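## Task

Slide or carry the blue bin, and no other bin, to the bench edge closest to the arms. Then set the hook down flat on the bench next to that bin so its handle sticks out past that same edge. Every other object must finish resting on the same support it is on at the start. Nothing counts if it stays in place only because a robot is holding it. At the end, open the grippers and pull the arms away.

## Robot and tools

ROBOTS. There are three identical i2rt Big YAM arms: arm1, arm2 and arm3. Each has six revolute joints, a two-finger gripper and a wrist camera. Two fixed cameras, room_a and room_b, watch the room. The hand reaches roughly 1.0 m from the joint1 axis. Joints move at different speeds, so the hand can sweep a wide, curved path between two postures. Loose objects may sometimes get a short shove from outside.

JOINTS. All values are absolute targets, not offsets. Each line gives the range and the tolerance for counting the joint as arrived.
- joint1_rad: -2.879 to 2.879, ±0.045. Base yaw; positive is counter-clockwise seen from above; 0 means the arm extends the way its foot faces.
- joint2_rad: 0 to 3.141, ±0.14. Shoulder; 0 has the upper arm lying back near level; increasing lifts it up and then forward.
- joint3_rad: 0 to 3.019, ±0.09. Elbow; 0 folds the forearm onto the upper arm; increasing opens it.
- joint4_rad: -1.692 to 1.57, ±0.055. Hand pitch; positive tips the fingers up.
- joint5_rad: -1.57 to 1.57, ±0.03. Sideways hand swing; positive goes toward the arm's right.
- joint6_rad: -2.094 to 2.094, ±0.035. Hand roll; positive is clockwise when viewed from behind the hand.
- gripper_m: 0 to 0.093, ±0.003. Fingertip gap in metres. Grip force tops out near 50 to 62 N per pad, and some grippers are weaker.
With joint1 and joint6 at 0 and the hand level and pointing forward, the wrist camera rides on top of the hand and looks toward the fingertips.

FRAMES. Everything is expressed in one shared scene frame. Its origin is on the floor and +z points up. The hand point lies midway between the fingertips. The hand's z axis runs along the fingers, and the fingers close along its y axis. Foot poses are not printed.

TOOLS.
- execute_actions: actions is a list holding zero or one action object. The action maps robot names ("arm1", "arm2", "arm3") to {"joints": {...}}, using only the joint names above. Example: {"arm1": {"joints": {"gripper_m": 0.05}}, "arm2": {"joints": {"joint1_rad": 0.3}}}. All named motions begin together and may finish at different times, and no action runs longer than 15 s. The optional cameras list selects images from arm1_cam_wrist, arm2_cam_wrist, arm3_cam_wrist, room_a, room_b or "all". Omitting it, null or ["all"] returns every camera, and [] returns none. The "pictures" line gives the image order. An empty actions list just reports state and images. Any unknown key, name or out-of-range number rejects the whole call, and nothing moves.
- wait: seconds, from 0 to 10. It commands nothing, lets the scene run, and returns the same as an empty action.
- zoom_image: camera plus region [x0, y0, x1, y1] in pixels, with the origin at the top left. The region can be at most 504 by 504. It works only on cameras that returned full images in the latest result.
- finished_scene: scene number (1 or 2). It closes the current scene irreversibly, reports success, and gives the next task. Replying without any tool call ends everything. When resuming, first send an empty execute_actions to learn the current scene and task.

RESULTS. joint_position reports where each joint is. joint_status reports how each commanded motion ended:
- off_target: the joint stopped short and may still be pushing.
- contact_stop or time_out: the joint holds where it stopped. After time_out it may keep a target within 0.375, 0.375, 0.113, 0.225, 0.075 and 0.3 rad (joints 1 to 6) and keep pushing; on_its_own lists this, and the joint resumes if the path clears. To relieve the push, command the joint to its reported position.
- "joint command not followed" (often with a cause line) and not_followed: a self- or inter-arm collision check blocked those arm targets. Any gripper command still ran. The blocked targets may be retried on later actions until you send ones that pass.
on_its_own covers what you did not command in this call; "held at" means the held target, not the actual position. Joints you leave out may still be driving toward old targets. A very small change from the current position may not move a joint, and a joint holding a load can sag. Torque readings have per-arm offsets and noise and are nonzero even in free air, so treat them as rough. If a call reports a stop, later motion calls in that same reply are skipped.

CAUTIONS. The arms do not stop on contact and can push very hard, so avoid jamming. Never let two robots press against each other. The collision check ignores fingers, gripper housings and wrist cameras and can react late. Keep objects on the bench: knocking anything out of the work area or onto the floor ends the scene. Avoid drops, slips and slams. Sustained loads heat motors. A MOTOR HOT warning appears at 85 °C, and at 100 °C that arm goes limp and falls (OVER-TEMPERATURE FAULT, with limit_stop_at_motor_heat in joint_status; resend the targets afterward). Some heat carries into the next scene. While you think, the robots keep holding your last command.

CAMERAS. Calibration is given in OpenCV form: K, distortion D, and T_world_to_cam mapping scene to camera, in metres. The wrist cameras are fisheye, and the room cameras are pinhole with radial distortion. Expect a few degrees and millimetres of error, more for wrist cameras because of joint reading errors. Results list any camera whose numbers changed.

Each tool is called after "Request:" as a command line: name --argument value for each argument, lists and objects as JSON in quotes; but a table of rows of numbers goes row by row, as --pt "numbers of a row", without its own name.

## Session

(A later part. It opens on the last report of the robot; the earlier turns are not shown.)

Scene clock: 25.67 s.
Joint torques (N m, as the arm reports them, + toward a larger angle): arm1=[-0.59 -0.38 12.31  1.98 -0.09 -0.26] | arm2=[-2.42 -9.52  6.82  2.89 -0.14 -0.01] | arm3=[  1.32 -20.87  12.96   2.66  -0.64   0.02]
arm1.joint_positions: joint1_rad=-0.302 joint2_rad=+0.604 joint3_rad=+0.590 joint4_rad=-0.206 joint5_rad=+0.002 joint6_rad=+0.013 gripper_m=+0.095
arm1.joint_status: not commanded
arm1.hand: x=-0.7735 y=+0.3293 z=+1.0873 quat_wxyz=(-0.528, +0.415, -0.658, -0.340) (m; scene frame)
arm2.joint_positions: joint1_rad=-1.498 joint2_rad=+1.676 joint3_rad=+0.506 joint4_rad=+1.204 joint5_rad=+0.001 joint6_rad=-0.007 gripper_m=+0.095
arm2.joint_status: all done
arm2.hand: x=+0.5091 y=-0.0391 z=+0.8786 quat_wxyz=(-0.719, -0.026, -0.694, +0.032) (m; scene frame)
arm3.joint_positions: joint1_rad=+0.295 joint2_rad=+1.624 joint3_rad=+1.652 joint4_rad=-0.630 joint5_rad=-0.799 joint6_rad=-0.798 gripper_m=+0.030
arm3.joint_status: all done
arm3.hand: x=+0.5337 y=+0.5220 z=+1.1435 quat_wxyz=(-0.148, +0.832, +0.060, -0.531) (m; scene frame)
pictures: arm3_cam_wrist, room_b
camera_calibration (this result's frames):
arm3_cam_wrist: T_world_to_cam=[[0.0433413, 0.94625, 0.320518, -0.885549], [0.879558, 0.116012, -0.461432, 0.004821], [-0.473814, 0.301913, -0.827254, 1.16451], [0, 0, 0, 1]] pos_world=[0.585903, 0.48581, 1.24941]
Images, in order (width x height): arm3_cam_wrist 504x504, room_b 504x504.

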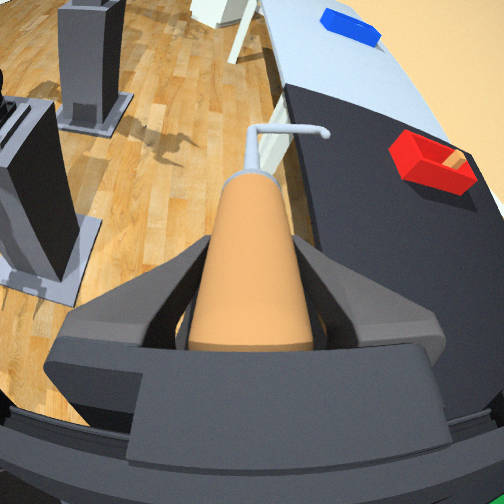

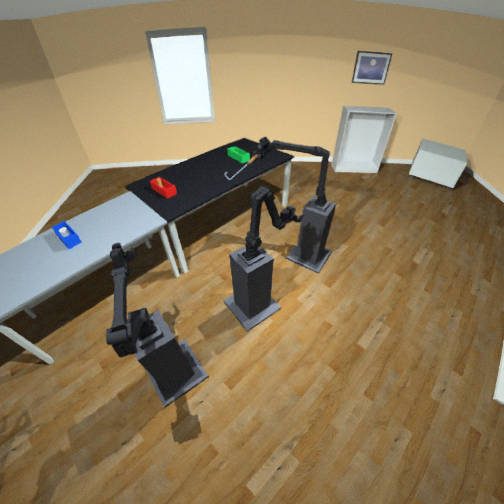

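Request:
execute_actions --actions '[{"arm3":{"joints":{"joint1_rad":0.738,"joint4_rad":-1.6,"joint5_rad":0.05,"joint6_rad":2.0}}}]' --cameras '["arm3_cam_wrist","room_b"]'

Request:
execute_actions --actions '[{"arm2":{"joints":{"joint1_rad":-0.935}},"arm1":{"joints":{"joint1_rad":-0.3,"joint2_rad":1.1,"joint3_rad":1.2,"joint4_rad":-0.8,"joint6_rad":-0.8}}}]' --cameras '["arm2_cam_wrist","arm3_cam_wrist","room_a","room_b"]'

Scene clock: 28.53 s.
Joint torques (N m, as the arm reports them, + toward a larger angle): arm1=[-0.56 -0.38 12.3   1.99 -0.09 -0.25] | arm2=[-2.38 -9.53  6.79  2.84 -0.14 -0.01] | arm3=[  0.96 -18.92  11.55   0.09   0.16   0.1 ]
arm1.joint_positions: joint1_rad=-0.302 joint2_rad=+0.604 joint3_rad=+0.590 joint4_rad=-0.206 joint5_rad=+0.002 joint6_rad=+0.013 gripper_m=+0.095
arm1.joint_status: not commanded
arm1.hand: x=-0.7735 y=+0.3293 z=+1.0873 quat_wxyz=(-0.528, +0.415, -0.658, -0.340) (m; scene frame)
arm2.joint_positions: joint1_rad=-1.498 joint2_rad=+1.676 joint3_rad=+0.506 joint4_rad=+1.204 joint5_rad=+0.001 joint6_rad=-0.007 gripper_m=+0.095
arm2.joint_status: not commanded
arm2.hand: x=+0.5091 y=-0.0391 z=+0.8786 quat_wxyz=(-0.719, -0.026, -0.694, +0.032) (m; scene frame)
arm3.joint_positions: joint1_rad=+0.731 joint2_rad=+1.624 joint3_rad=+1.652 joint4_rad=-1.591 joint5_rad=+0.049 joint6_rad=+1.983 gripper_m=+0.030
arm3.joint_status: all done
arm3.hand: x=+0.5562 y=+0.3084 z=+1.0070 quat_wxyz=(-0.016, +0.248, -0.968, -0.020) (m; scene frame)
pictures: arm3_cam_wrist, room_b
camera_calibration (this result's frames):
arm3_cam_wrist: T_world_to_cam=[[0.495451, -0.867814, -0.037772, 0.0281833], [-0.710572, -0.429922, 0.557005, -0.0259482], [-0.499616, -0.249129, -0.82965, 1.31349], [0, 0, 0, 1]] pos_world=[0.623837, 0.340529, 1.10525]
Images, in order (width x height): arm3_cam_wrist 504x504, room_b 504x504.

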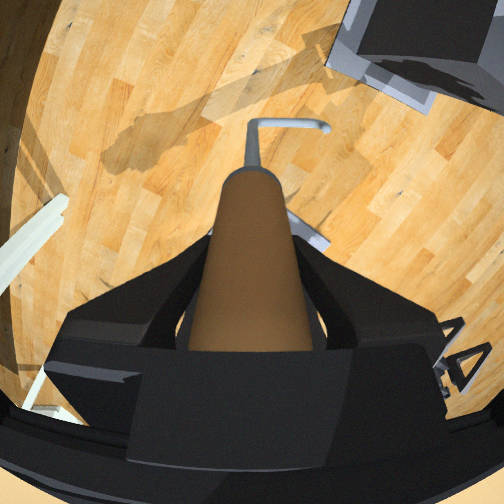

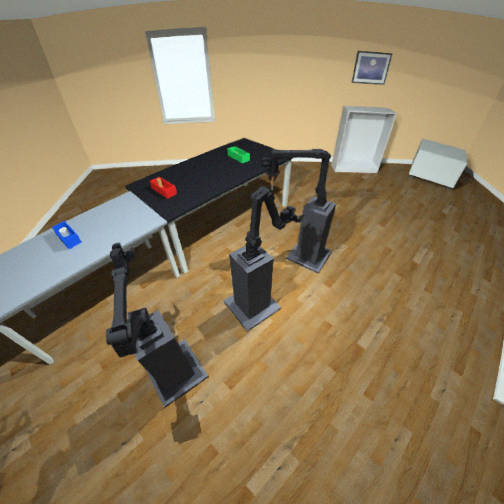

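Scene clock: 30.27 s.
Joint torques (N m, as the arm reports them, + toward a larger angle): arm1=[-0.63 -7.48 15.13  1.11 -0.14 -0.24] | arm2=[-2.09 -9.6   6.8   2.81 -0.07  0.  ] | arm3=[  0.6  -18.87  11.55   0.11   0.17   0.08]
arm1.joint_positions: joint1_rad=-0.302 joint2_rad=+1.099 joint3_rad=+1.150 joint4_rad=-0.788 joint5_rad=+0.002 joint6_rad=-0.785 gripper_m=+0.095
arm1.joint_status: all done
arm1.hand: x=-0.7303 y=+0.4226 z=+1.0984 quat_wxyz=(-0.402, +0.748, -0.523, -0.069) (m; scene frame)
arm2.joint_positions: joint1_rad=-0.937 joint2_rad=+1.676 joint3_rad=+0.506 joint4_rad=+1.204 joint5_rad=-0.001 joint6_rad=-0.007 gripper_m=+0.095
arm2.joint_status: all done
arm2.hand: x=+0.4519 y=+0.2455 z=+0.8785 quat_wxyz=(-0.700, +0.168, -0.674, -0.168) (m; scene frame)
arm3.joint_positions: joint1_rad=+0.731 joint2_rad=+1.624 joint3_rad=+1.652 joint4_rad=-1.591 joint5_rad=+0.049 joint6_rad=+1.984 gripper_m=+0.030
arm3.joint_status: not commanded
arm3.hand: x=+0.5562 y=+0.3084 z=+1.0070 quat_wxyz=(-0.016, +0.248, -0.968, -0.020) (m; scene frame)
pictures: arm2_cam_wrist, arm3_cam_wrist, room_a, room_b
camera_calibration (this result's frames):
arm2_cam_wrist: T_world_to_cam=[[0.462792, -0.886467, -0.00100099, 0.0103917], [-0.487665, -0.253649, -0.835371, 1.02234], [0.740275, 0.387091, -0.549685, 0.172133], [0, 0, 0, 1]] pos_world=[0.366323, 0.201895, 0.94866]
arm3_cam_wrist: T_world_to_cam=[[0.494788, -0.868191, -0.0378034, 0.0286996], [-0.71088, -0.42939, 0.557023, -0.0259596], [-0.499834, -0.248735, -0.829636, 1.31347], [0, 0, 0, 1]] pos_world=[0.623864, 0.340476, 1.10525]
Images, in order (width x height): arm2_cam_wrist 504x504, arm3_cam_wrist 504x504, room_a 504x504, room_b 504x504.

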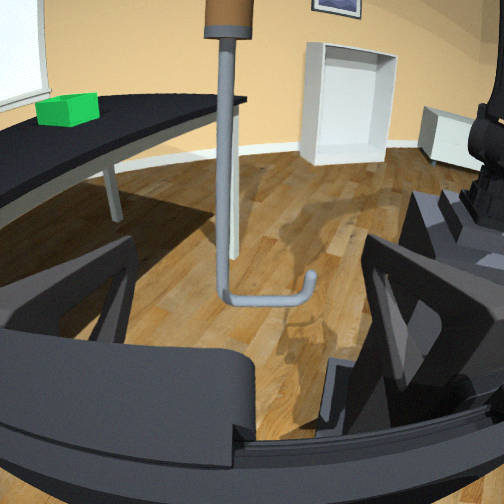

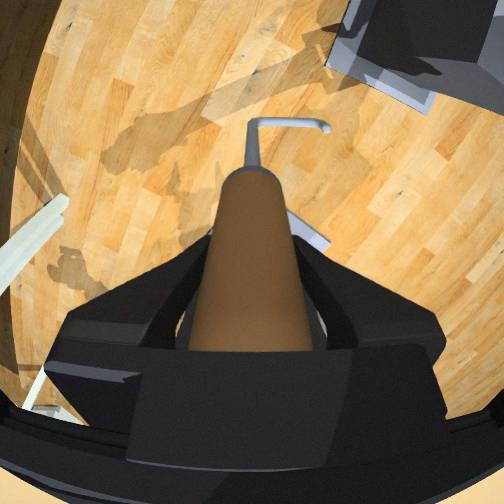

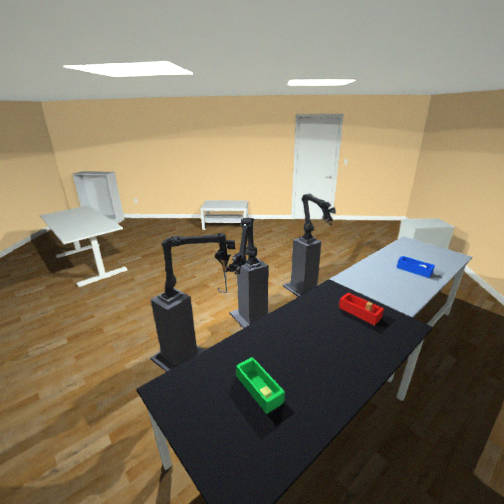

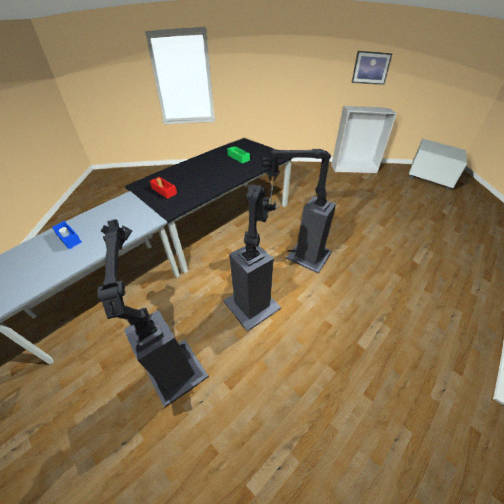

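Request:
execute_actions --actions '[{"arm2":{"joints":{"joint1_rad":-0.907,"joint2_rad":1.81,"joint3_rad":0.77,"joint4_rad":1.05,"joint6_rad":0.06,"gripper_m":0.07}},"arm1":{"joints":{"joint2_rad":1.3,"joint3_rad":1.45,"joint4_rad":-1.2,"joint6_rad":-1.3}}}]' --cameras '["arm2_cam_wrist"]'

Scene clock: 32.50 s.
Joint torques (N m, as the arm reports them, + toward a larger angle): arm1=[ -0.61 -10.74  14.86   0.67  -0.18  -0.21] | arm2=[ -1.55 -13.82   9.36   1.72  -0.07   0.  ] | arm3=[  0.39 -19.15  11.54   0.08   0.17   0.09]
arm1.joint_positions: joint1_rad=-0.302 joint2_rad=+1.304 joint3_rad=+1.397 joint4_rad=-1.189 joint5_rad=+0.002 joint6_rad=-1.285 gripper_m=+0.095
arm1.joint_status: all done
arm1.hand: x=-0.7274 y=+0.4287 z=+1.0762 quat_wxyz=(-0.238, +0.909, -0.342, +0.020) (m; scene frame)
arm2.joint_positions: joint1_rad=-0.916 joint2_rad=+1.810 joint3_rad=+0.750 joint4_rad=+1.060 joint5_rad=-0.001 joint6_rad=+0.051 gripper_m=+0.070
arm2.joint_status: all done
arm2.hand: x=+0.5221 y=+0.2966 z=+0.8707 quat_wxyz=(-0.681, +0.158, -0.689, -0.193) (m; scene frame)
arm3.joint_positions: joint1_rad=+0.731 joint2_rad=+1.624 joint3_rad=+1.652 joint4_rad=-1.591 joint5_rad=+0.049 joint6_rad=+1.984 gripper_m=+0.030
arm3.joint_status: not commanded
arm3.hand: x=+0.5562 y=+0.3084 z=+1.0070 quat_wxyz=(-0.016, +0.248, -0.968, -0.020) (m; scene frame)
pictures: arm2_cam_wrist
camera_calibration (this result's frames):
arm2_cam_wrist: T_world_to_cam=[[0.480786, -0.874852, -0.0589719, 0.0609011], [-0.530266, -0.236533, -0.814168, 1.06173], [0.698329, 0.422712, -0.577626, 0.131686], [0, 0, 0, 1]] pos_world=[0.441757, 0.248748, 0.944081]
Images, in order (width x height): arm2_cam_wrist 504x504.

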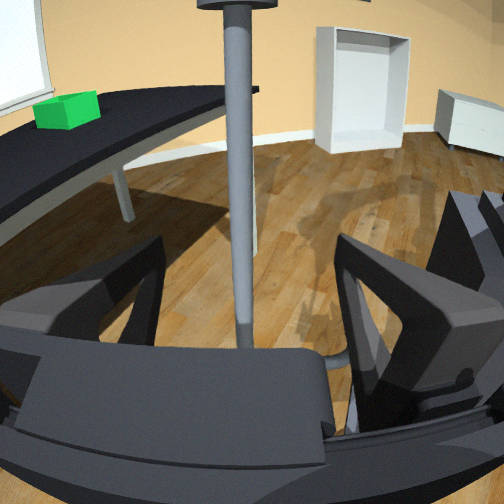

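Request:
execute_actions --actions '[{"arm2":{"joints":{"joint1_rad":-0.897,"joint2_rad":1.905,"joint3_rad":0.972,"joint4_rad":0.95,"gripper_m":0.05}},"arm1":{"joints":{"joint4_rad":-1.5,"joint6_rad":-1.7}}}]' --cameras '["arm2_cam_wrist","arm3_cam_wrist","room_a"]'

Request:
zoom_image --camera "room_a" --region '[180, 215, 280, 305]'

Scene clock: 34.20 s.
Joint torques (N m, as the arm reports them, + toward a larger angle): arm1=[ -0.63 -10.03  14.19   0.2   -0.21  -0.29] | arm2=[ -1.27 -15.36  10.91   1.77  -0.07   0.  ] | arm3=[  0.49 -18.88  11.58   0.14   0.18   0.09]
arm1.joint_positions: joint1_rad=-0.302 joint2_rad=+1.304 joint3_rad=+1.398 joint4_rad=-1.489 joint5_rad=+0.002 joint6_rad=-1.685 gripper_m=+0.095
arm1.joint_status: all done
arm1.hand: x=-0.7564 y=+0.3658 z=+1.0529 quat_wxyz=(-0.087, +0.983, -0.159, +0.027) (m; scene frame)
arm2.joint_positions: joint1_rad=-0.907 joint2_rad=+1.898 joint3_rad=+0.943 joint4_rad=+0.959 joint5_rad=-0.001 joint6_rad=+0.051 gripper_m=+0.050
arm2.joint_status: all done
arm2.hand: x=+0.5757 y=+0.3327 z=+0.8786 quat_wxyz=(-0.682, +0.161, -0.686, -0.196) (m; scene frame)
arm3.joint_positions: joint1_rad=+0.731 joint2_rad=+1.624 joint3_rad=+1.652 joint4_rad=-1.591 joint5_rad=+0.049 joint6_rad=+1.984 gripper_m=+0.030
arm3.joint_status: not commanded
arm3.hand: x=+0.5562 y=+0.3084 z=+1.0070 quat_wxyz=(-0.016, +0.248, -0.968, -0.020) (m; scene frame)
pictures: arm2_cam_wrist, arm3_cam_wrist, room_a
camera_calibration (this result's frames):
arm2_cam_wrist: T_world_to_cam=[[0.488702, -0.870457, -0.0589471, 0.061127], [-0.524637, -0.239219, -0.817026, 1.10523], [0.697084, 0.430208, -0.57358, 0.0782441], [0, 0, 0, 1]] pos_world=[0.495428, 0.283939, 0.951483]
arm3_cam_wrist: T_world_to_cam=[[0.494788, -0.868191, -0.0378034, 0.0286996], [-0.71088, -0.42939, 0.557023, -0.0259596], [-0.499834, -0.248735, -0.829636, 1.31347], [0, 0, 0, 1]] pos_world=[0.623864, 0.340476, 1.10525]
Images, in order (width x height): arm2_cam_wrist 504x504, arm3_cam_wrist 504x504, room_a 504x504.

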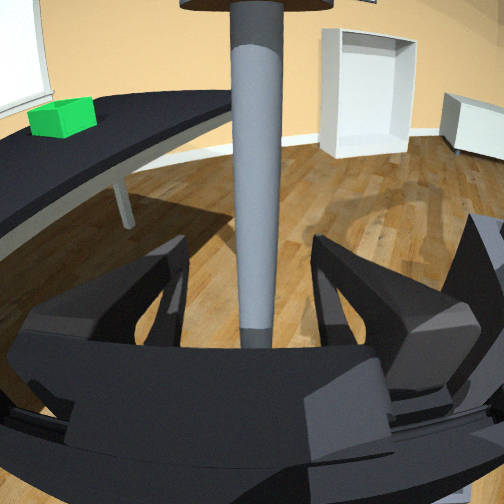

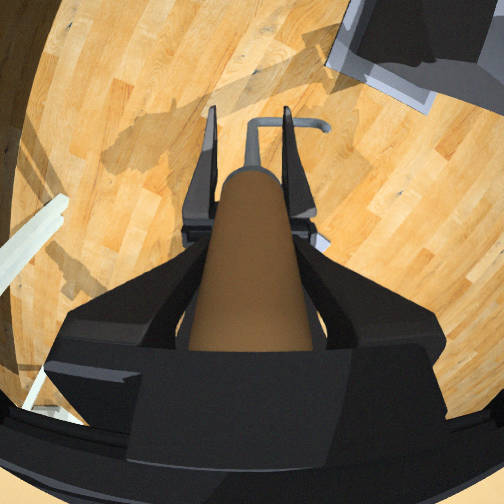

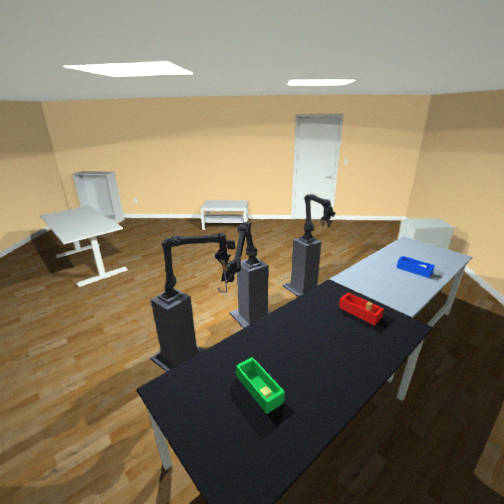

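Region (180, 215, 280, 305) of room_a's 504x504 image, scaled by 5.040, with more detail than that image has; it fills the top 454 rows of this view, and the rest is white.

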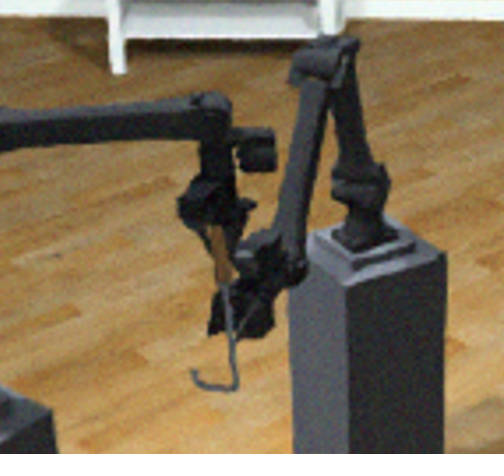

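The shaft is centred between arm2's fingers, so arm2 closes on it.

Request:
execute_actions --actions '[{"arm2":{"joints":{"gripper_m":0.0}}}]' --cameras '["arm2_cam_wrist","arm3_cam_wrist"]'

Scene clock: 34.93 s.
Joint torques (N m, as the arm reports them, + toward a larger angle): arm1=[ -0.6  -10.08  14.19   0.2   -0.2   -0.26] | arm2=[ -1.24 -15.31  10.89   1.75  -0.22  -0.01] | arm3=[  0.56 -19.46  11.59   0.09   0.11   0.06]
arm1.joint_positions: joint1_rad=-0.302 joint2_rad=+1.304 joint3_rad=+1.398 joint4_rad=-1.489 joint5_rad=+0.002 joint6_rad=-1.685 gripper_m=+0.095
arm1.joint_status: not commanded
arm1.hand: x=-0.7564 y=+0.3658 z=+1.0529 quat_wxyz=(-0.087, +0.983, -0.159, +0.027) (m; scene frame)
arm2.joint_positions: joint1_rad=-0.907 joint2_rad=+1.898 joint3_rad=+0.943 joint4_rad=+0.959 joint5_rad=+0.003 joint6_rad=+0.052 gripper_m=+0.008
arm2.joint_status: gripper_m off_target (ended at +0.008, target +0.000)
arm2.hand: x=+0.5760 y=+0.3321 z=+0.8786 quat_wxyz=(-0.682, +0.159, -0.687, -0.195) (m; scene frame)
arm3.joint_positions: joint1_rad=+0.731 joint2_rad=+1.624 joint3_rad=+1.652 joint4_rad=-1.591 joint5_rad=+0.050 joint6_rad=+1.984 gripper_m=+0.030
arm3.joint_status: not commanded
arm3.hand: x=+0.5563 y=+0.3086 z=+1.0070 quat_wxyz=(-0.016, +0.247, -0.969, -0.020) (m; scene frame)
pictures: arm2_cam_wrist, arm3_cam_wrist
camera_calibration (this result's frames):
arm2_cam_wrist: T_world_to_cam=[[0.485359, -0.872272, -0.0597316, 0.0636897], [-0.525854, -0.236656, -0.816989, 1.10508], [0.698501, 0.427944, -0.573551, 0.0781781], [0, 0, 0, 1]] pos_world=[0.49559, 0.283622, 0.95148]
arm3_cam_wrist: T_world_to_cam=[[0.49414, -0.868539, -0.0382767, 0.0297202], [-0.711582, -0.429352, 0.556155, -0.0245604], [-0.499477, -0.247582, -0.830197, 1.31359], [0, 0, 0, 1]] pos_world=[0.623944, 0.340489, 1.10533]
Images, in order (width x height): arm2_cam_wrist 504x504, arm3_cam_wrist 504x504.

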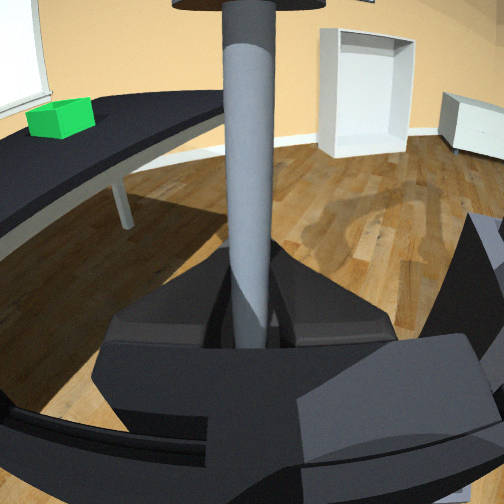

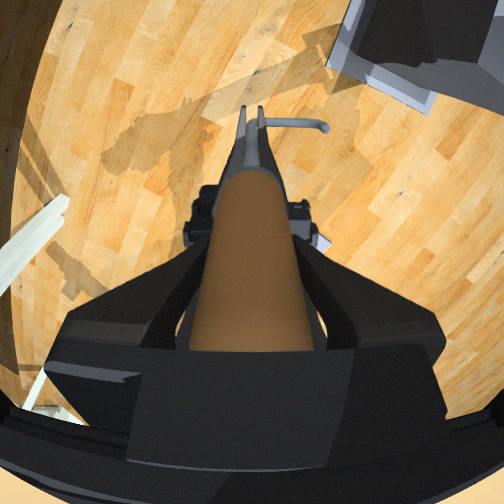

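Request:
execute_actions --actions '[{"arm3":{"joints":{"gripper_m":0.09}}}]' --cameras '["arm3_cam_wrist"]'

Request:
execute_actions --actions '[{"arm3":{"joints":{"joint2_rad":1.43,"joint3_rad":1.8}},"arm1":{"joints":{"joint1_rad":-0.5,"joint3_rad":1.75,"joint6_rad":-1.95}}}]' --cameras '["arm2_cam_wrist","arm3_cam_wrist","room_a"]'

Scene clock: 35.93 s.
Joint torques (N m, as the arm reports them, + toward a larger angle): arm1=[ -0.62 -10.08  14.18   0.19  -0.2   -0.26] | arm2=[ -1.32 -16.33  10.79   2.53  -0.17  -0.03] | arm3=[  0.47 -18.97  11.6   -0.02   0.13   0.09]
arm1.joint_positions: joint1_rad=-0.302 joint2_rad=+1.304 joint3_rad=+1.398 joint4_rad=-1.489 joint5_rad=+0.002 joint6_rad=-1.685 gripper_m=+0.095
arm1.joint_status: not commanded
arm1.hand: x=-0.7564 y=+0.3658 z=+1.0529 quat_wxyz=(-0.087, +0.983, -0.159, +0.027) (m; scene frame)
arm2.joint_positions: joint1_rad=-0.907 joint2_rad=+1.910 joint3_rad=+0.943 joint4_rad=+0.943 joint5_rad=+0.002 joint6_rad=+0.054 gripper_m=+0.008
arm2.joint_status: not commanded
arm2.hand: x=+0.5760 y=+0.3326 z=+0.8666 quat_wxyz=(-0.672, +0.161, -0.697, -0.194) (m; scene frame)
arm3.joint_positions: joint1_rad=+0.731 joint2_rad=+1.623 joint3_rad=+1.652 joint4_rad=-1.591 joint5_rad=+0.050 joint6_rad=+1.985 gripper_m=+0.090
arm3.joint_status: all done
arm3.hand: x=+0.5565 y=+0.3085 z=+1.0076 quat_wxyz=(-0.016, +0.247, -0.969, -0.021) (m; scene frame)
pictures: arm3_cam_wrist
camera_calibration (this result's frames):
arm3_cam_wrist: T_world_to_cam=[[0.493774, -0.868699, -0.0393473, 0.030923], [-0.71123, -0.429475, 0.556509, -0.025326], [-0.500338, -0.246805, -0.829909, 1.31403], [0, 0, 0, 1]] pos_world=[0.624175, 0.340294, 1.10583]
Images, in order (width x height): arm3_cam_wrist 504x504.

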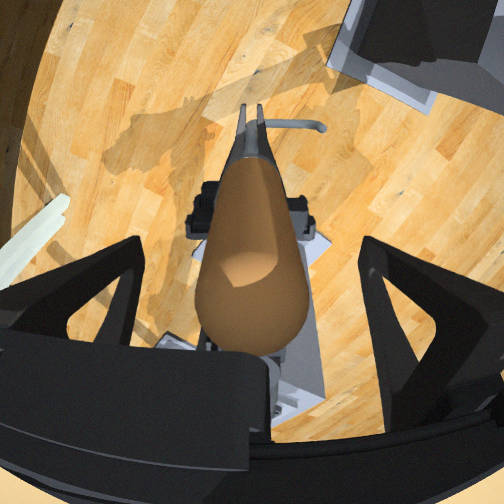

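Scene clock: 37.23 s.
Joint torques (N m, as the arm reports them, + toward a larger angle): arm1=[-0.22 -7.82 12.36  0.81 -0.12 -0.23] | arm2=[ -1.24 -16.51  10.79   2.48  -0.17  -0.03] | arm3=[  0.42 -11.73  11.5    0.78   0.12   0.04]
arm1.joint_positions: joint1_rad=-0.508 joint2_rad=+1.289 joint3_rad=+1.719 joint4_rad=-1.492 joint5_rad=+0.000 joint6_rad=-1.935 gripper_m=+0.095
arm1.joint_status: all done
arm1.hand: x=-0.6627 y=+0.3521 z=+1.2034 quat_wxyz=(-0.223, +0.958, -0.133, +0.124) (m; scene frame)
arm2.joint_positions: joint1_rad=-0.907 joint2_rad=+1.910 joint3_rad=+0.943 joint4_rad=+0.943 joint5_rad=+0.002 joint6_rad=+0.055 gripper_m=+0.008
arm2.joint_status: not commanded
arm2.hand: x=+0.5760 y=+0.3326 z=+0.8666 quat_wxyz=(-0.672, +0.161, -0.697, -0.194) (m; scene frame)
arm3.joint_positions: joint1_rad=+0.731 joint2_rad=+1.417 joint3_rad=+1.772 joint4_rad=-1.592 joint5_rad=+0.050 joint6_rad=+1.985 gripper_m=+0.090
arm3.joint_status: all done
arm3.hand: x=+0.5755 y=+0.2936 z=+1.1526 quat_wxyz=(+0.084, +0.240, -0.956, -0.148) (m; scene frame)
pictures: arm2_cam_wrist, arm3_cam_wrist, room_a
camera_calibration (this result's frames):
arm2_cam_wrist: T_world_to_cam=[[0.48503, -0.872245, -0.0627259, 0.0661935], [-0.546893, -0.246576, -0.800068, 1.09613], [0.682389, 0.422362, -0.596621, 0.102229], [0, 0, 0, 1]] pos_world=[0.4976, 0.284839, 0.942124]
arm3_cam_wrist: T_world_to_cam=[[0.44585, -0.831446, -0.331535, 0.367704], [-0.557865, -0.547761, 0.623494, -0.229579], [-0.700004, -0.0930328, -0.708054, 1.36957], [0, 0, 0, 1]] pos_world=[0.666689, 0.307386, 1.23478]
Images, in order (width x height): arm2_cam_wrist 504x504, arm3_cam_wrist 504x504, room_a 504x504.

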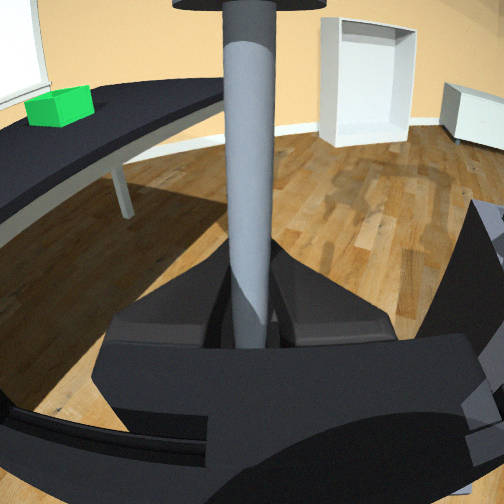

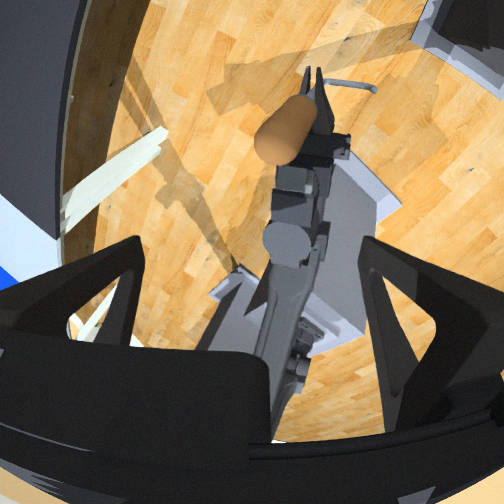

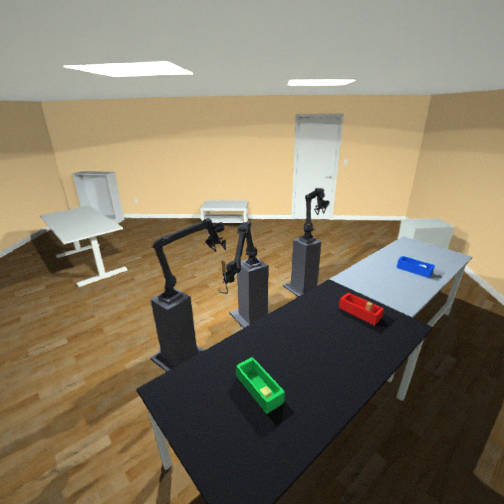

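Request:
execute_actions --actions '[{"arm2":{"joints":{"joint1_rad":1.243,"joint2_rad":2.17,"joint3_rad":0.94,"joint4_rad":1.30,"joint6_rad":0.0}},"arm1":{"joints":{"joint1_rad":-0.721,"joint2_rad":1.56,"joint3_rad":1.63,"joint4_rad":-1.61,"joint6_rad":-1.96}},"arm3":{"joints":{"joint1_rad":0.3,"joint2_rad":0.5,"joint3_rad":1.5,"joint6_rad":0.5}}}]' --cameras '["arm1_cam_wrist","arm2_cam_wrist","room_a","room_b"]'

Scene clock: 40.13 s.
Joint torques (N m, as the arm reports them, + toward a larger angle): arm1=[ -0.3  -13.33  11.77  -0.04  -0.14  -0.27] | arm2=[ -3.02 -19.27   5.96   3.77  -0.04  -0.17] | arm3=[-0.5   7.03  6.41  2.01 -0.01 -0.28]
arm1.joint_positions: joint1_rad=-0.727 joint2_rad=+1.549 joint3_rad=+1.605 joint4_rad=-1.601 joint5_rad=+0.000 joint6_rad=-1.945 gripper_m=+0.095
arm1.joint_status: all done
arm1.hand: x=-0.5741 y=+0.2998 z=+1.0323 quat_wxyz=(-0.014, +0.971, -0.240, +0.010) (m; scene frame)
arm2.joint_positions: joint1_rad=+1.253 joint2_rad=+2.201 joint3_rad=+0.935 joint4_rad=+1.263 joint5_rad=-0.002 joint6_rad=+0.010 gripper_m=+0.008
arm2.joint_status: all done
arm2.hand: x=-0.6011 y=+0.3044 z=+0.7510 quat_wxyz=(-0.161, +0.689, -0.168, -0.687) (m; scene frame)
arm3.joint_positions: joint1_rad=+0.308 joint2_rad=+0.486 joint3_rad=+1.498 joint4_rad=-1.594 joint5_rad=+0.051 joint6_rad=+0.518 gripper_m=+0.090
arm3.joint_status: all done
arm3.hand: x=+0.8908 y=+0.1153 z=+1.2917 quat_wxyz=(-0.153, +0.604, -0.638, -0.451) (m; scene frame)
pictures: arm1_cam_wrist, arm2_cam_wrist, room_a, room_b
camera_calibration (this result's frames):
arm1_cam_wrist: T_world_to_cam=[[0.458327, 0.888369, 0.0271464, -0.0271426], [0.705704, -0.382314, 0.596505, -0.0926223], [0.540295, -0.254237, -0.80215, 1.33808], [0, 0, 0, 1]] pos_world=[-0.645155, 0.328892, 1.12933]
arm2_cam_wrist: T_world_to_cam=[[0.452281, 0.891697, -0.0178295, 0.0148853], [0.513625, -0.276757, -0.812154, 1.00872], [-0.72913, 0.358164, -0.58317, 0.00934667], [0, 0, 0, 1]] pos_world=[-0.51802, 0.262548, 0.824949]
Images, in order (width x height): arm1_cam_wrist 504x504, arm2_cam_wrist 504x504, room_a 504x504, room_b 504x504.

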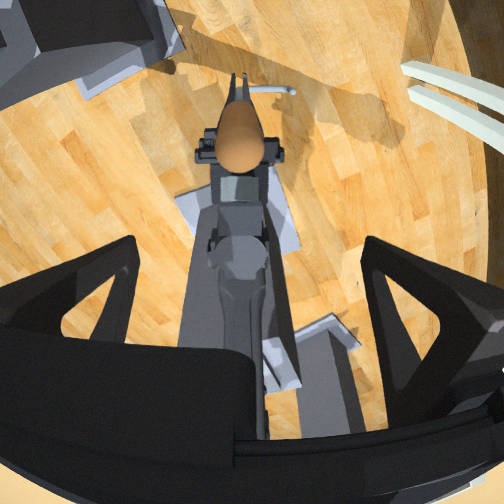

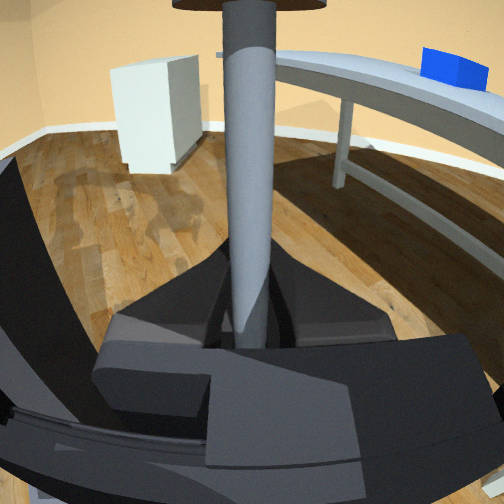

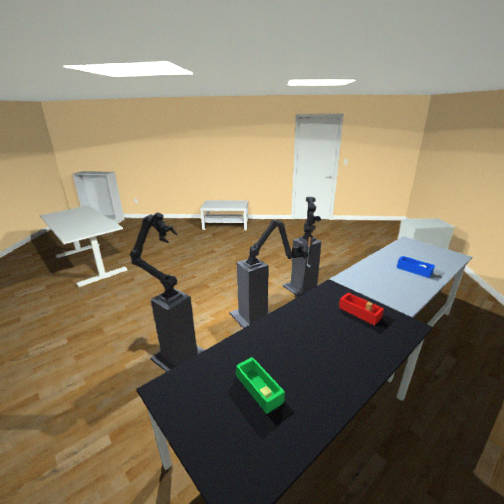

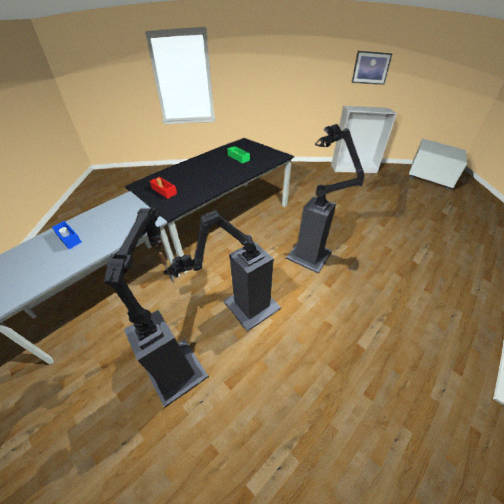

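Request:
execute_actions --actions '[{"arm1":{"joints":{"joint1_rad":-0.712,"joint2_rad":1.585,"joint3_rad":1.44,"joint4_rad":-1.41}}}]' --cameras '["arm1_cam_wrist"]'

Scene clock: 41.80 s.
Joint torques (N m, as the arm reports them, + toward a larger angle): arm1=[ -0.23 -14.33  10.44   0.65  -0.14  -0.27] | arm2=[ -3.06 -19.16   5.95   3.75  -0.04  -0.16] | arm3=[-1.05  7.5   6.41  2.    0.   -0.28]
arm1.joint_positions: joint1_rad=-0.719 joint2_rad=+1.586 joint3_rad=+1.432 joint4_rad=-1.421 joint5_rad=+0.000 joint6_rad=-1.946 gripper_m=+0.095
arm1.joint_status: all done
arm1.hand: x=-0.5740 y=+0.3043 z=+0.9496 quat_wxyz=(-0.001, +0.972, -0.236, +0.001) (m; scene frame)
arm2.joint_positions: joint1_rad=+1.253 joint2_rad=+2.201 joint3_rad=+0.935 joint4_rad=+1.263 joint5_rad=-0.002 joint6_rad=+0.010 gripper_m=+0.008
arm2.joint_status: not commanded
arm2.hand: x=-0.6011 y=+0.3044 z=+0.7510 quat_wxyz=(-0.161, +0.689, -0.168, -0.687) (m; scene frame)
arm3.joint_positions: joint1_rad=+0.308 joint2_rad=+0.486 joint3_rad=+1.498 joint4_rad=-1.594 joint5_rad=+0.051 joint6_rad=+0.517 gripper_m=+0.090
arm3.joint_status: not commanded
arm3.hand: x=+0.8908 y=+0.1153 z=+1.2917 quat_wxyz=(-0.153, +0.605, -0.638, -0.451) (m; scene frame)
pictures: arm1_cam_wrist
camera_calibration (this result's frames):
arm1_cam_wrist: T_world_to_cam=[[0.45185, 0.892092, -0.00189628, -0.0062305], [0.722501, -0.364703, 0.587354, -0.0286397], [0.523282, -0.266766, -0.809328, 1.2737], [0, 0, 0, 1]] pos_world=[-0.642995, 0.334892, 1.04765]
Images, in order (width x height): arm1_cam_wrist 504x504.

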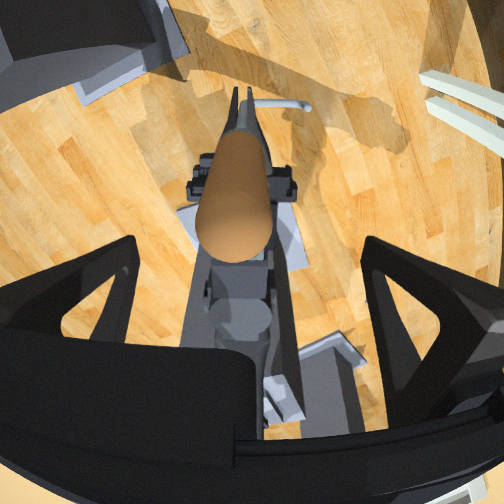

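Request:
execute_actions --actions '[{"arm1":{"joints":{"joint2_rad":1.605,"joint3_rad":1.28,"joint4_rad":-1.24,"gripper_m":0.07}}}]' --cameras '["arm1_cam_wrist","arm2_cam_wrist","room_a"]'

Request:
zoom_image --camera "room_a" --region '[260, 190, 350, 280]'

Scene clock: 43.07 s.
Joint torques (N m, as the arm reports them, + toward a larger angle): arm1=[ -0.19 -13.56   9.89   0.65  -0.14  -0.27] | arm2=[ -3.24 -19.28   5.94   3.75  -0.05  -0.16] | arm3=[-0.73  7.21  6.42  2.04  0.   -0.32]
arm1.joint_positions: joint1_rad=-0.719 joint2_rad=+1.602 joint3_rad=+1.272 joint4_rad=-1.251 joint5_rad=+0.000 joint6_rad=-1.946 gripper_m=+0.070
arm1.joint_status: all done
arm1.hand: x=-0.5822 y=+0.2970 z=+0.8833 quat_wxyz=(+0.001, +0.972, -0.236, +0.000) (m; scene frame)
arm2.joint_positions: joint1_rad=+1.253 joint2_rad=+2.201 joint3_rad=+0.935 joint4_rad=+1.263 joint5_rad=-0.002 joint6_rad=+0.010 gripper_m=+0.008
arm2.joint_status: not commanded
arm2.hand: x=-0.6011 y=+0.3044 z=+0.7510 quat_wxyz=(-0.161, +0.689, -0.168, -0.687) (m; scene frame)
arm3.joint_positions: joint1_rad=+0.308 joint2_rad=+0.486 joint3_rad=+1.498 joint4_rad=-1.594 joint5_rad=+0.051 joint6_rad=+0.517 gripper_m=+0.090
arm3.joint_status: not commanded
arm3.hand: x=+0.8908 y=+0.1153 z=+1.2917 quat_wxyz=(-0.153, +0.605, -0.638, -0.451) (m; scene frame)
pictures: arm1_cam_wrist, arm2_cam_wrist, room_a
camera_calibration (this result's frames):
arm1_cam_wrist: T_world_to_cam=[[0.451836, 0.892075, -0.00685, 0.00819225], [0.724856, -0.362642, 0.585725, 0.0157721], [0.520026, -0.269617, -0.810481, 1.2224], [0, 0, 0, 1]] pos_world=[-0.650814, 0.327991, 0.98155]
arm2_cam_wrist: T_world_to_cam=[[0.452281, 0.891697, -0.0178295, 0.0148853], [0.513625, -0.276757, -0.812154, 1.00872], [-0.72913, 0.358164, -0.58317, 0.00934667], [0, 0, 0, 1]] pos_world=[-0.51802, 0.262548, 0.824949]
Images, in order (width x height): arm1_cam_wrist 504x504, arm2_cam_wrist 504x504, room_a 504x504.

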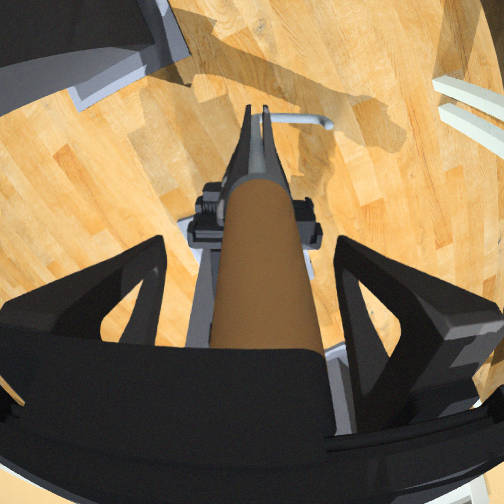

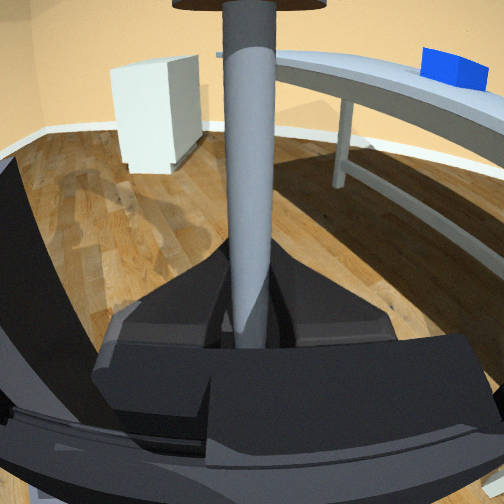

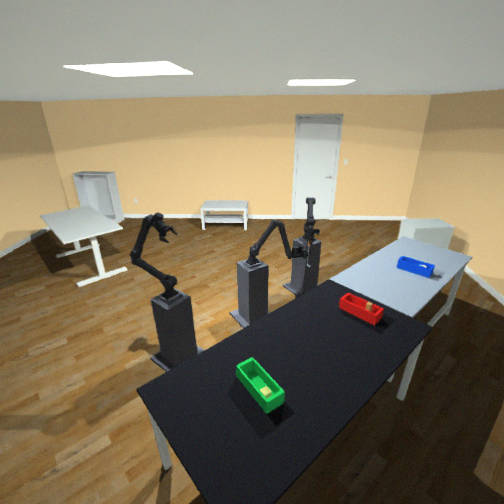

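Region (260, 190, 350, 280) of room_a's 504x504 image, scaled by 5.600, with more detail than that image has.

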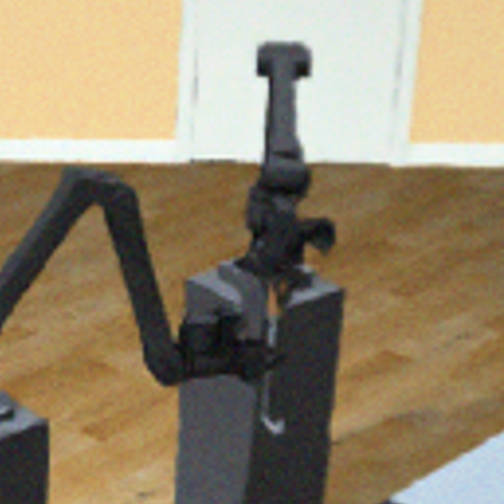

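Request:
execute_actions --actions '[{"arm1":{"joints":{"joint4_rad":-1.222,"gripper_m":0.0}}}]' --cameras '["arm1_cam_wrist"]'

Scene clock: 43.80 s.
Joint torques (N m, as the arm reports them, + toward a larger angle): arm1=[ -0.19 -13.67  10.01   0.69  -0.13  -0.27] | arm2=[ -3.18 -19.37   6.02   3.75  -0.04  -0.14] | arm3=[-0.68  7.37  6.45  2.    0.01 -0.32]
arm1.joint_positions: joint1_rad=-0.719 joint2_rad=+1.602 joint3_rad=+1.272 joint4_rad=-1.234 joint5_rad=+0.000 joint6_rad=-1.946 gripper_m=+0.030
arm1.joint_status: gripper_m off_target (ended at +0.030, target +0.000); the others done
arm1.hand: x=-0.5791 y=+0.2999 z=+0.8833 quat_wxyz=(-0.006, +0.972, -0.236, +0.005) (m; scene frame)
arm2.joint_positions: joint1_rad=+1.253 joint2_rad=+2.201 joint3_rad=+0.935 joint4_rad=+1.264 joint5_rad=-0.002 joint6_rad=+0.007 gripper_m=+0.008
arm2.joint_status: not commanded
arm2.hand: x=-0.6011 y=+0.3044 z=+0.7511 quat_wxyz=(-0.162, +0.689, -0.167, -0.687) (m; scene frame)
arm3.joint_positions: joint1_rad=+0.308 joint2_rad=+0.486 joint3_rad=+1.498 joint4_rad=-1.594 joint5_rad=+0.051 joint6_rad=+0.517 gripper_m=+0.090
arm3.joint_status: not commanded
arm3.hand: x=+0.8908 y=+0.1153 z=+1.2917 quat_wxyz=(-0.153, +0.605, -0.638, -0.451) (m; scene frame)
pictures: arm1_cam_wrist
camera_calibration (this result's frames):
arm1_cam_wrist: T_world_to_cam=[[0.451128, 0.892412, 0.00921045, -0.0104449], [0.717689, -0.368899, 0.590624, 0.00791259], [0.530477, -0.259837, -0.806895, 1.2215], [0, 0, 0, 1]] pos_world=[-0.648946, 0.329631, 0.981047]
Images, in order (width x height): arm1_cam_wrist 504x504.

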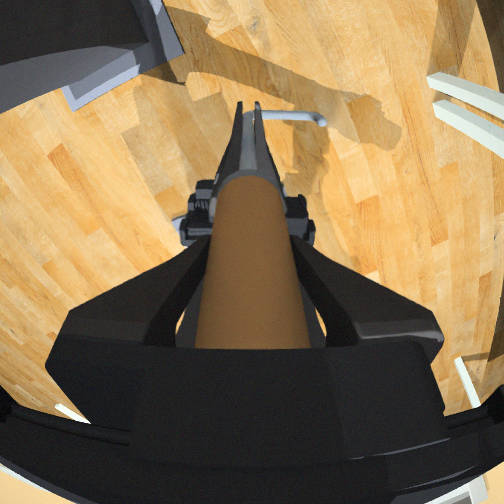

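Request:
execute_actions --actions '[{"arm2":{"joints":{"gripper_m":0.05}}}]' --cameras '[]'

Request:
execute_actions --actions '[{"arm2":{"joints":{"joint2_rad":2.12,"joint3_rad":0.66}}}]' --cameras '["arm1_cam_wrist","arm2_cam_wrist"]'

Scene clock: 44.90 s.
Joint torques (N m, as the arm reports them, + toward a larger angle): arm1=[ -0.18 -14.49  10.32   0.65  -0.12  -0.26] | arm2=[ -3.08 -16.94   6.41   2.73  -0.04  -0.14] | arm3=[-0.7   7.41  6.28  1.92 -0.01 -0.3 ]
arm1.joint_positions: joint1_rad=-0.719 joint2_rad=+1.609 joint3_rad=+1.266 joint4_rad=-1.233 joint5_rad=+0.000 joint6_rad=-1.946 gripper_m=+0.030
arm1.joint_status: not commanded
arm1.hand: x=-0.5805 y=+0.2986 z=+0.8784 quat_wxyz=(-0.001, +0.972, -0.236, +0.001) (m; scene frame)
arm2.joint_positions: joint1_rad=+1.253 joint2_rad=+2.171 joint3_rad=+0.935 joint4_rad=+1.286 joint5_rad=-0.002 joint6_rad=+0.007 gripper_m=+0.050
arm2.joint_status: all done
arm2.hand: x=-0.6034 y=+0.3055 z=+0.7758 quat_wxyz=(-0.166, +0.670, -0.163, -0.705) (m; scene frame)
arm3.joint_positions: joint1_rad=+0.308 joint2_rad=+0.486 joint3_rad=+1.498 joint4_rad=-1.594 joint5_rad=+0.051 joint6_rad=+0.517 gripper_m=+0.090
arm3.joint_status: not commanded
arm3.hand: x=+0.8908 y=+0.1153 z=+1.2917 quat_wxyz=(-0.153, +0.605, -0.638, -0.451) (m; scene frame)
pictures: none
No camera images: the call's "cameras" was empty. Leave "cameras" out to get every camera's image.

Scene clock: 45.87 s.
Joint torques (N m, as the arm reports them, + toward a larger angle): arm1=[ -0.21 -14.56  10.29   0.67  -0.12  -0.27] | arm2=[ -3.18 -13.54   3.96   2.61  -0.04  -0.14] | arm3=[-1.18  7.31  6.38  1.97  0.01 -0.3 ]
arm1.joint_positions: joint1_rad=-0.719 joint2_rad=+1.609 joint3_rad=+1.266 joint4_rad=-1.233 joint5_rad=+0.000 joint6_rad=-1.946 gripper_m=+0.030
arm1.joint_status: not commanded
arm1.hand: x=-0.5805 y=+0.2986 z=+0.8784 quat_wxyz=(-0.001, +0.972, -0.236, +0.001) (m; scene frame)
arm2.joint_positions: joint1_rad=+1.253 joint2_rad=+2.108 joint3_rad=+0.657 joint4_rad=+1.289 joint5_rad=-0.002 joint6_rad=+0.007 gripper_m=+0.050
arm2.joint_status: all done
arm2.hand: x=-0.5137 y=+0.2598 z=+0.7219 quat_wxyz=(-0.149, +0.741, -0.180, -0.629) (m; scene frame)
arm3.joint_positions: joint1_rad=+0.308 joint2_rad=+0.486 joint3_rad=+1.498 joint4_rad=-1.594 joint5_rad=+0.051 joint6_rad=+0.517 gripper_m=+0.090
arm3.joint_status: not commanded
arm3.hand: x=+0.8908 y=+0.1153 z=+1.2917 quat_wxyz=(-0.153, +0.605, -0.638, -0.451) (m; scene frame)
pictures: arm1_cam_wrist, arm2_cam_wrist
camera_calibration (this result's frames):
arm1_cam_wrist: T_world_to_cam=[[0.451169, 0.892438, -0.00140135, 0.00067607], [0.722758, -0.364465, 0.587185, 0.0160246], [0.523515, -0.265932, -0.809451, 1.21796], [0, 0, 0, 1]] pos_world=[-0.64951, 0.329133, 0.976475]
arm2_cam_wrist: T_world_to_cam=[[0.454617, 0.890554, -0.0153857, 0.0143334], [0.622823, -0.330197, -0.709269, 0.923555], [-0.636723, 0.312863, -0.70477, 0.219086], [0, 0, 0, 1]] pos_world=[-0.44223, 0.223646, 0.809675]
Images, in order (width x height): arm1_cam_wrist 504x504, arm2_cam_wrist 504x504.

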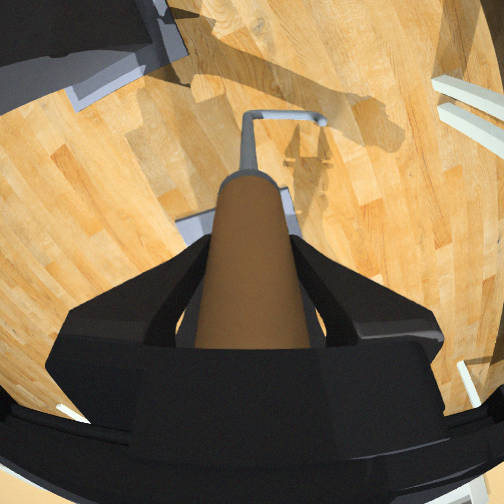

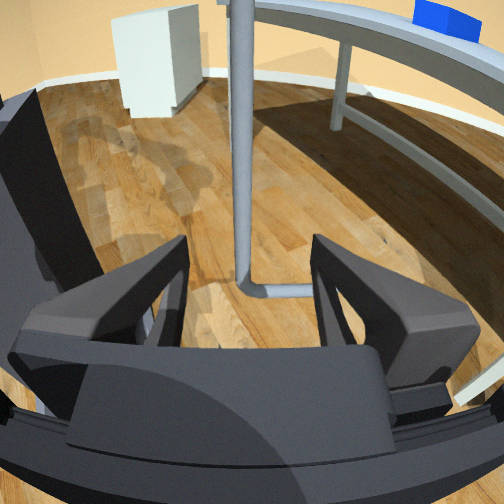

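Request:
execute_actions --actions '[{"arm1":{"joints":{"joint1_rad":0.214,"joint2_rad":1.2,"joint3_rad":1.33,"joint4_rad":-1.5,"joint6_rad":1.585}},"arm2":{"joints":{"joint1_rad":0.0,"joint2_rad":1.5,"joint3_rad":0.45}},"arm3":{"joints":{"joint1_rad":0.0,"joint2_rad":0.3,"joint3_rad":0.4,"joint4_rad":-0.3,"joint6_rad":0.0}}}]' --cameras '["arm1_cam_wrist","room_b"]'

Scene clock: 49.90 s.
Joint torques (N m, as the arm reports them, + toward a larger angle): arm1=[-1.03 -9.2  13.27  0.38  0.21  0.05] | arm2=[-2.58 -8.44  6.99  2.38 -0.15 -0.14] | arm3=[-0.61  0.92 11.14  3.38 -0.01 -0.25]
arm1.joint_positions: joint1_rad=+0.217 joint2_rad=+1.212 joint3_rad=+1.290 joint4_rad=-1.495 joint5_rad=-0.002 joint6_rad=+1.570 gripper_m=+0.030
arm1.joint_status: all done
arm1.hand: x=-0.9614 y=+0.3632 z=+1.0398 quat_wxyz=(+0.001, +0.043, -0.996, -0.079) (m; scene frame)
arm2.joint_positions: joint1_rad=+0.004 joint2_rad=+1.496 joint3_rad=+0.456 joint4_rad=+1.291 joint5_rad=+0.001 joint6_rad=+0.007 gripper_m=+0.050
arm2.joint_status: all done
arm2.hand: x=+0.0610 y=+0.4913 z=+0.9661 quat_wxyz=(-0.598, +0.398, -0.466, -0.517) (m; scene frame)
arm3.joint_positions: joint1_rad=+0.007 joint2_rad=+0.310 joint3_rad=+0.396 joint4_rad=-0.322 joint5_rad=+0.051 joint6_rad=+0.017 gripper_m=+0.090
arm3.joint_status: all done
arm3.hand: x=+0.8941 y=+0.2979 z=+1.0223 quat_wxyz=(-0.406, +0.589, -0.517, -0.469) (m; scene frame)
pictures: arm1_cam_wrist, room_b
camera_calibration (this result's frames):
arm1_cam_wrist: T_world_to_cam=[[0.0938335, -0.982418, -0.1614, 0.618864], [-0.801656, -0.170689, 0.572899, -1.30106], [-0.590376, 0.0756301, -0.803577, 0.364156], [0, 0, 0, 1]] pos_world=[-0.886086, 0.358365, 1.13789]
Images, in order (width x height): arm1_cam_wrist 504x504, room_b 504x504.

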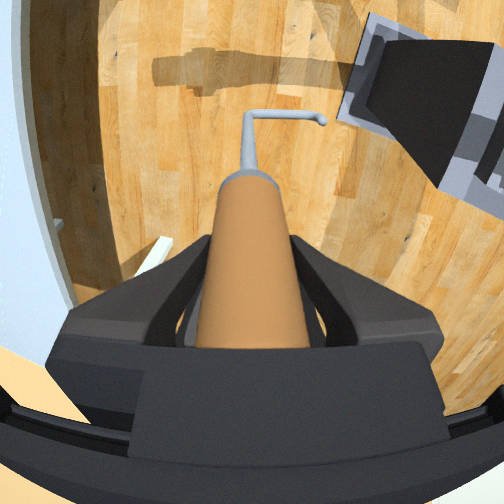

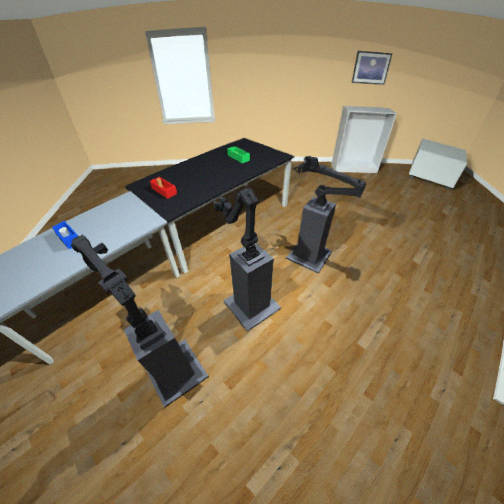

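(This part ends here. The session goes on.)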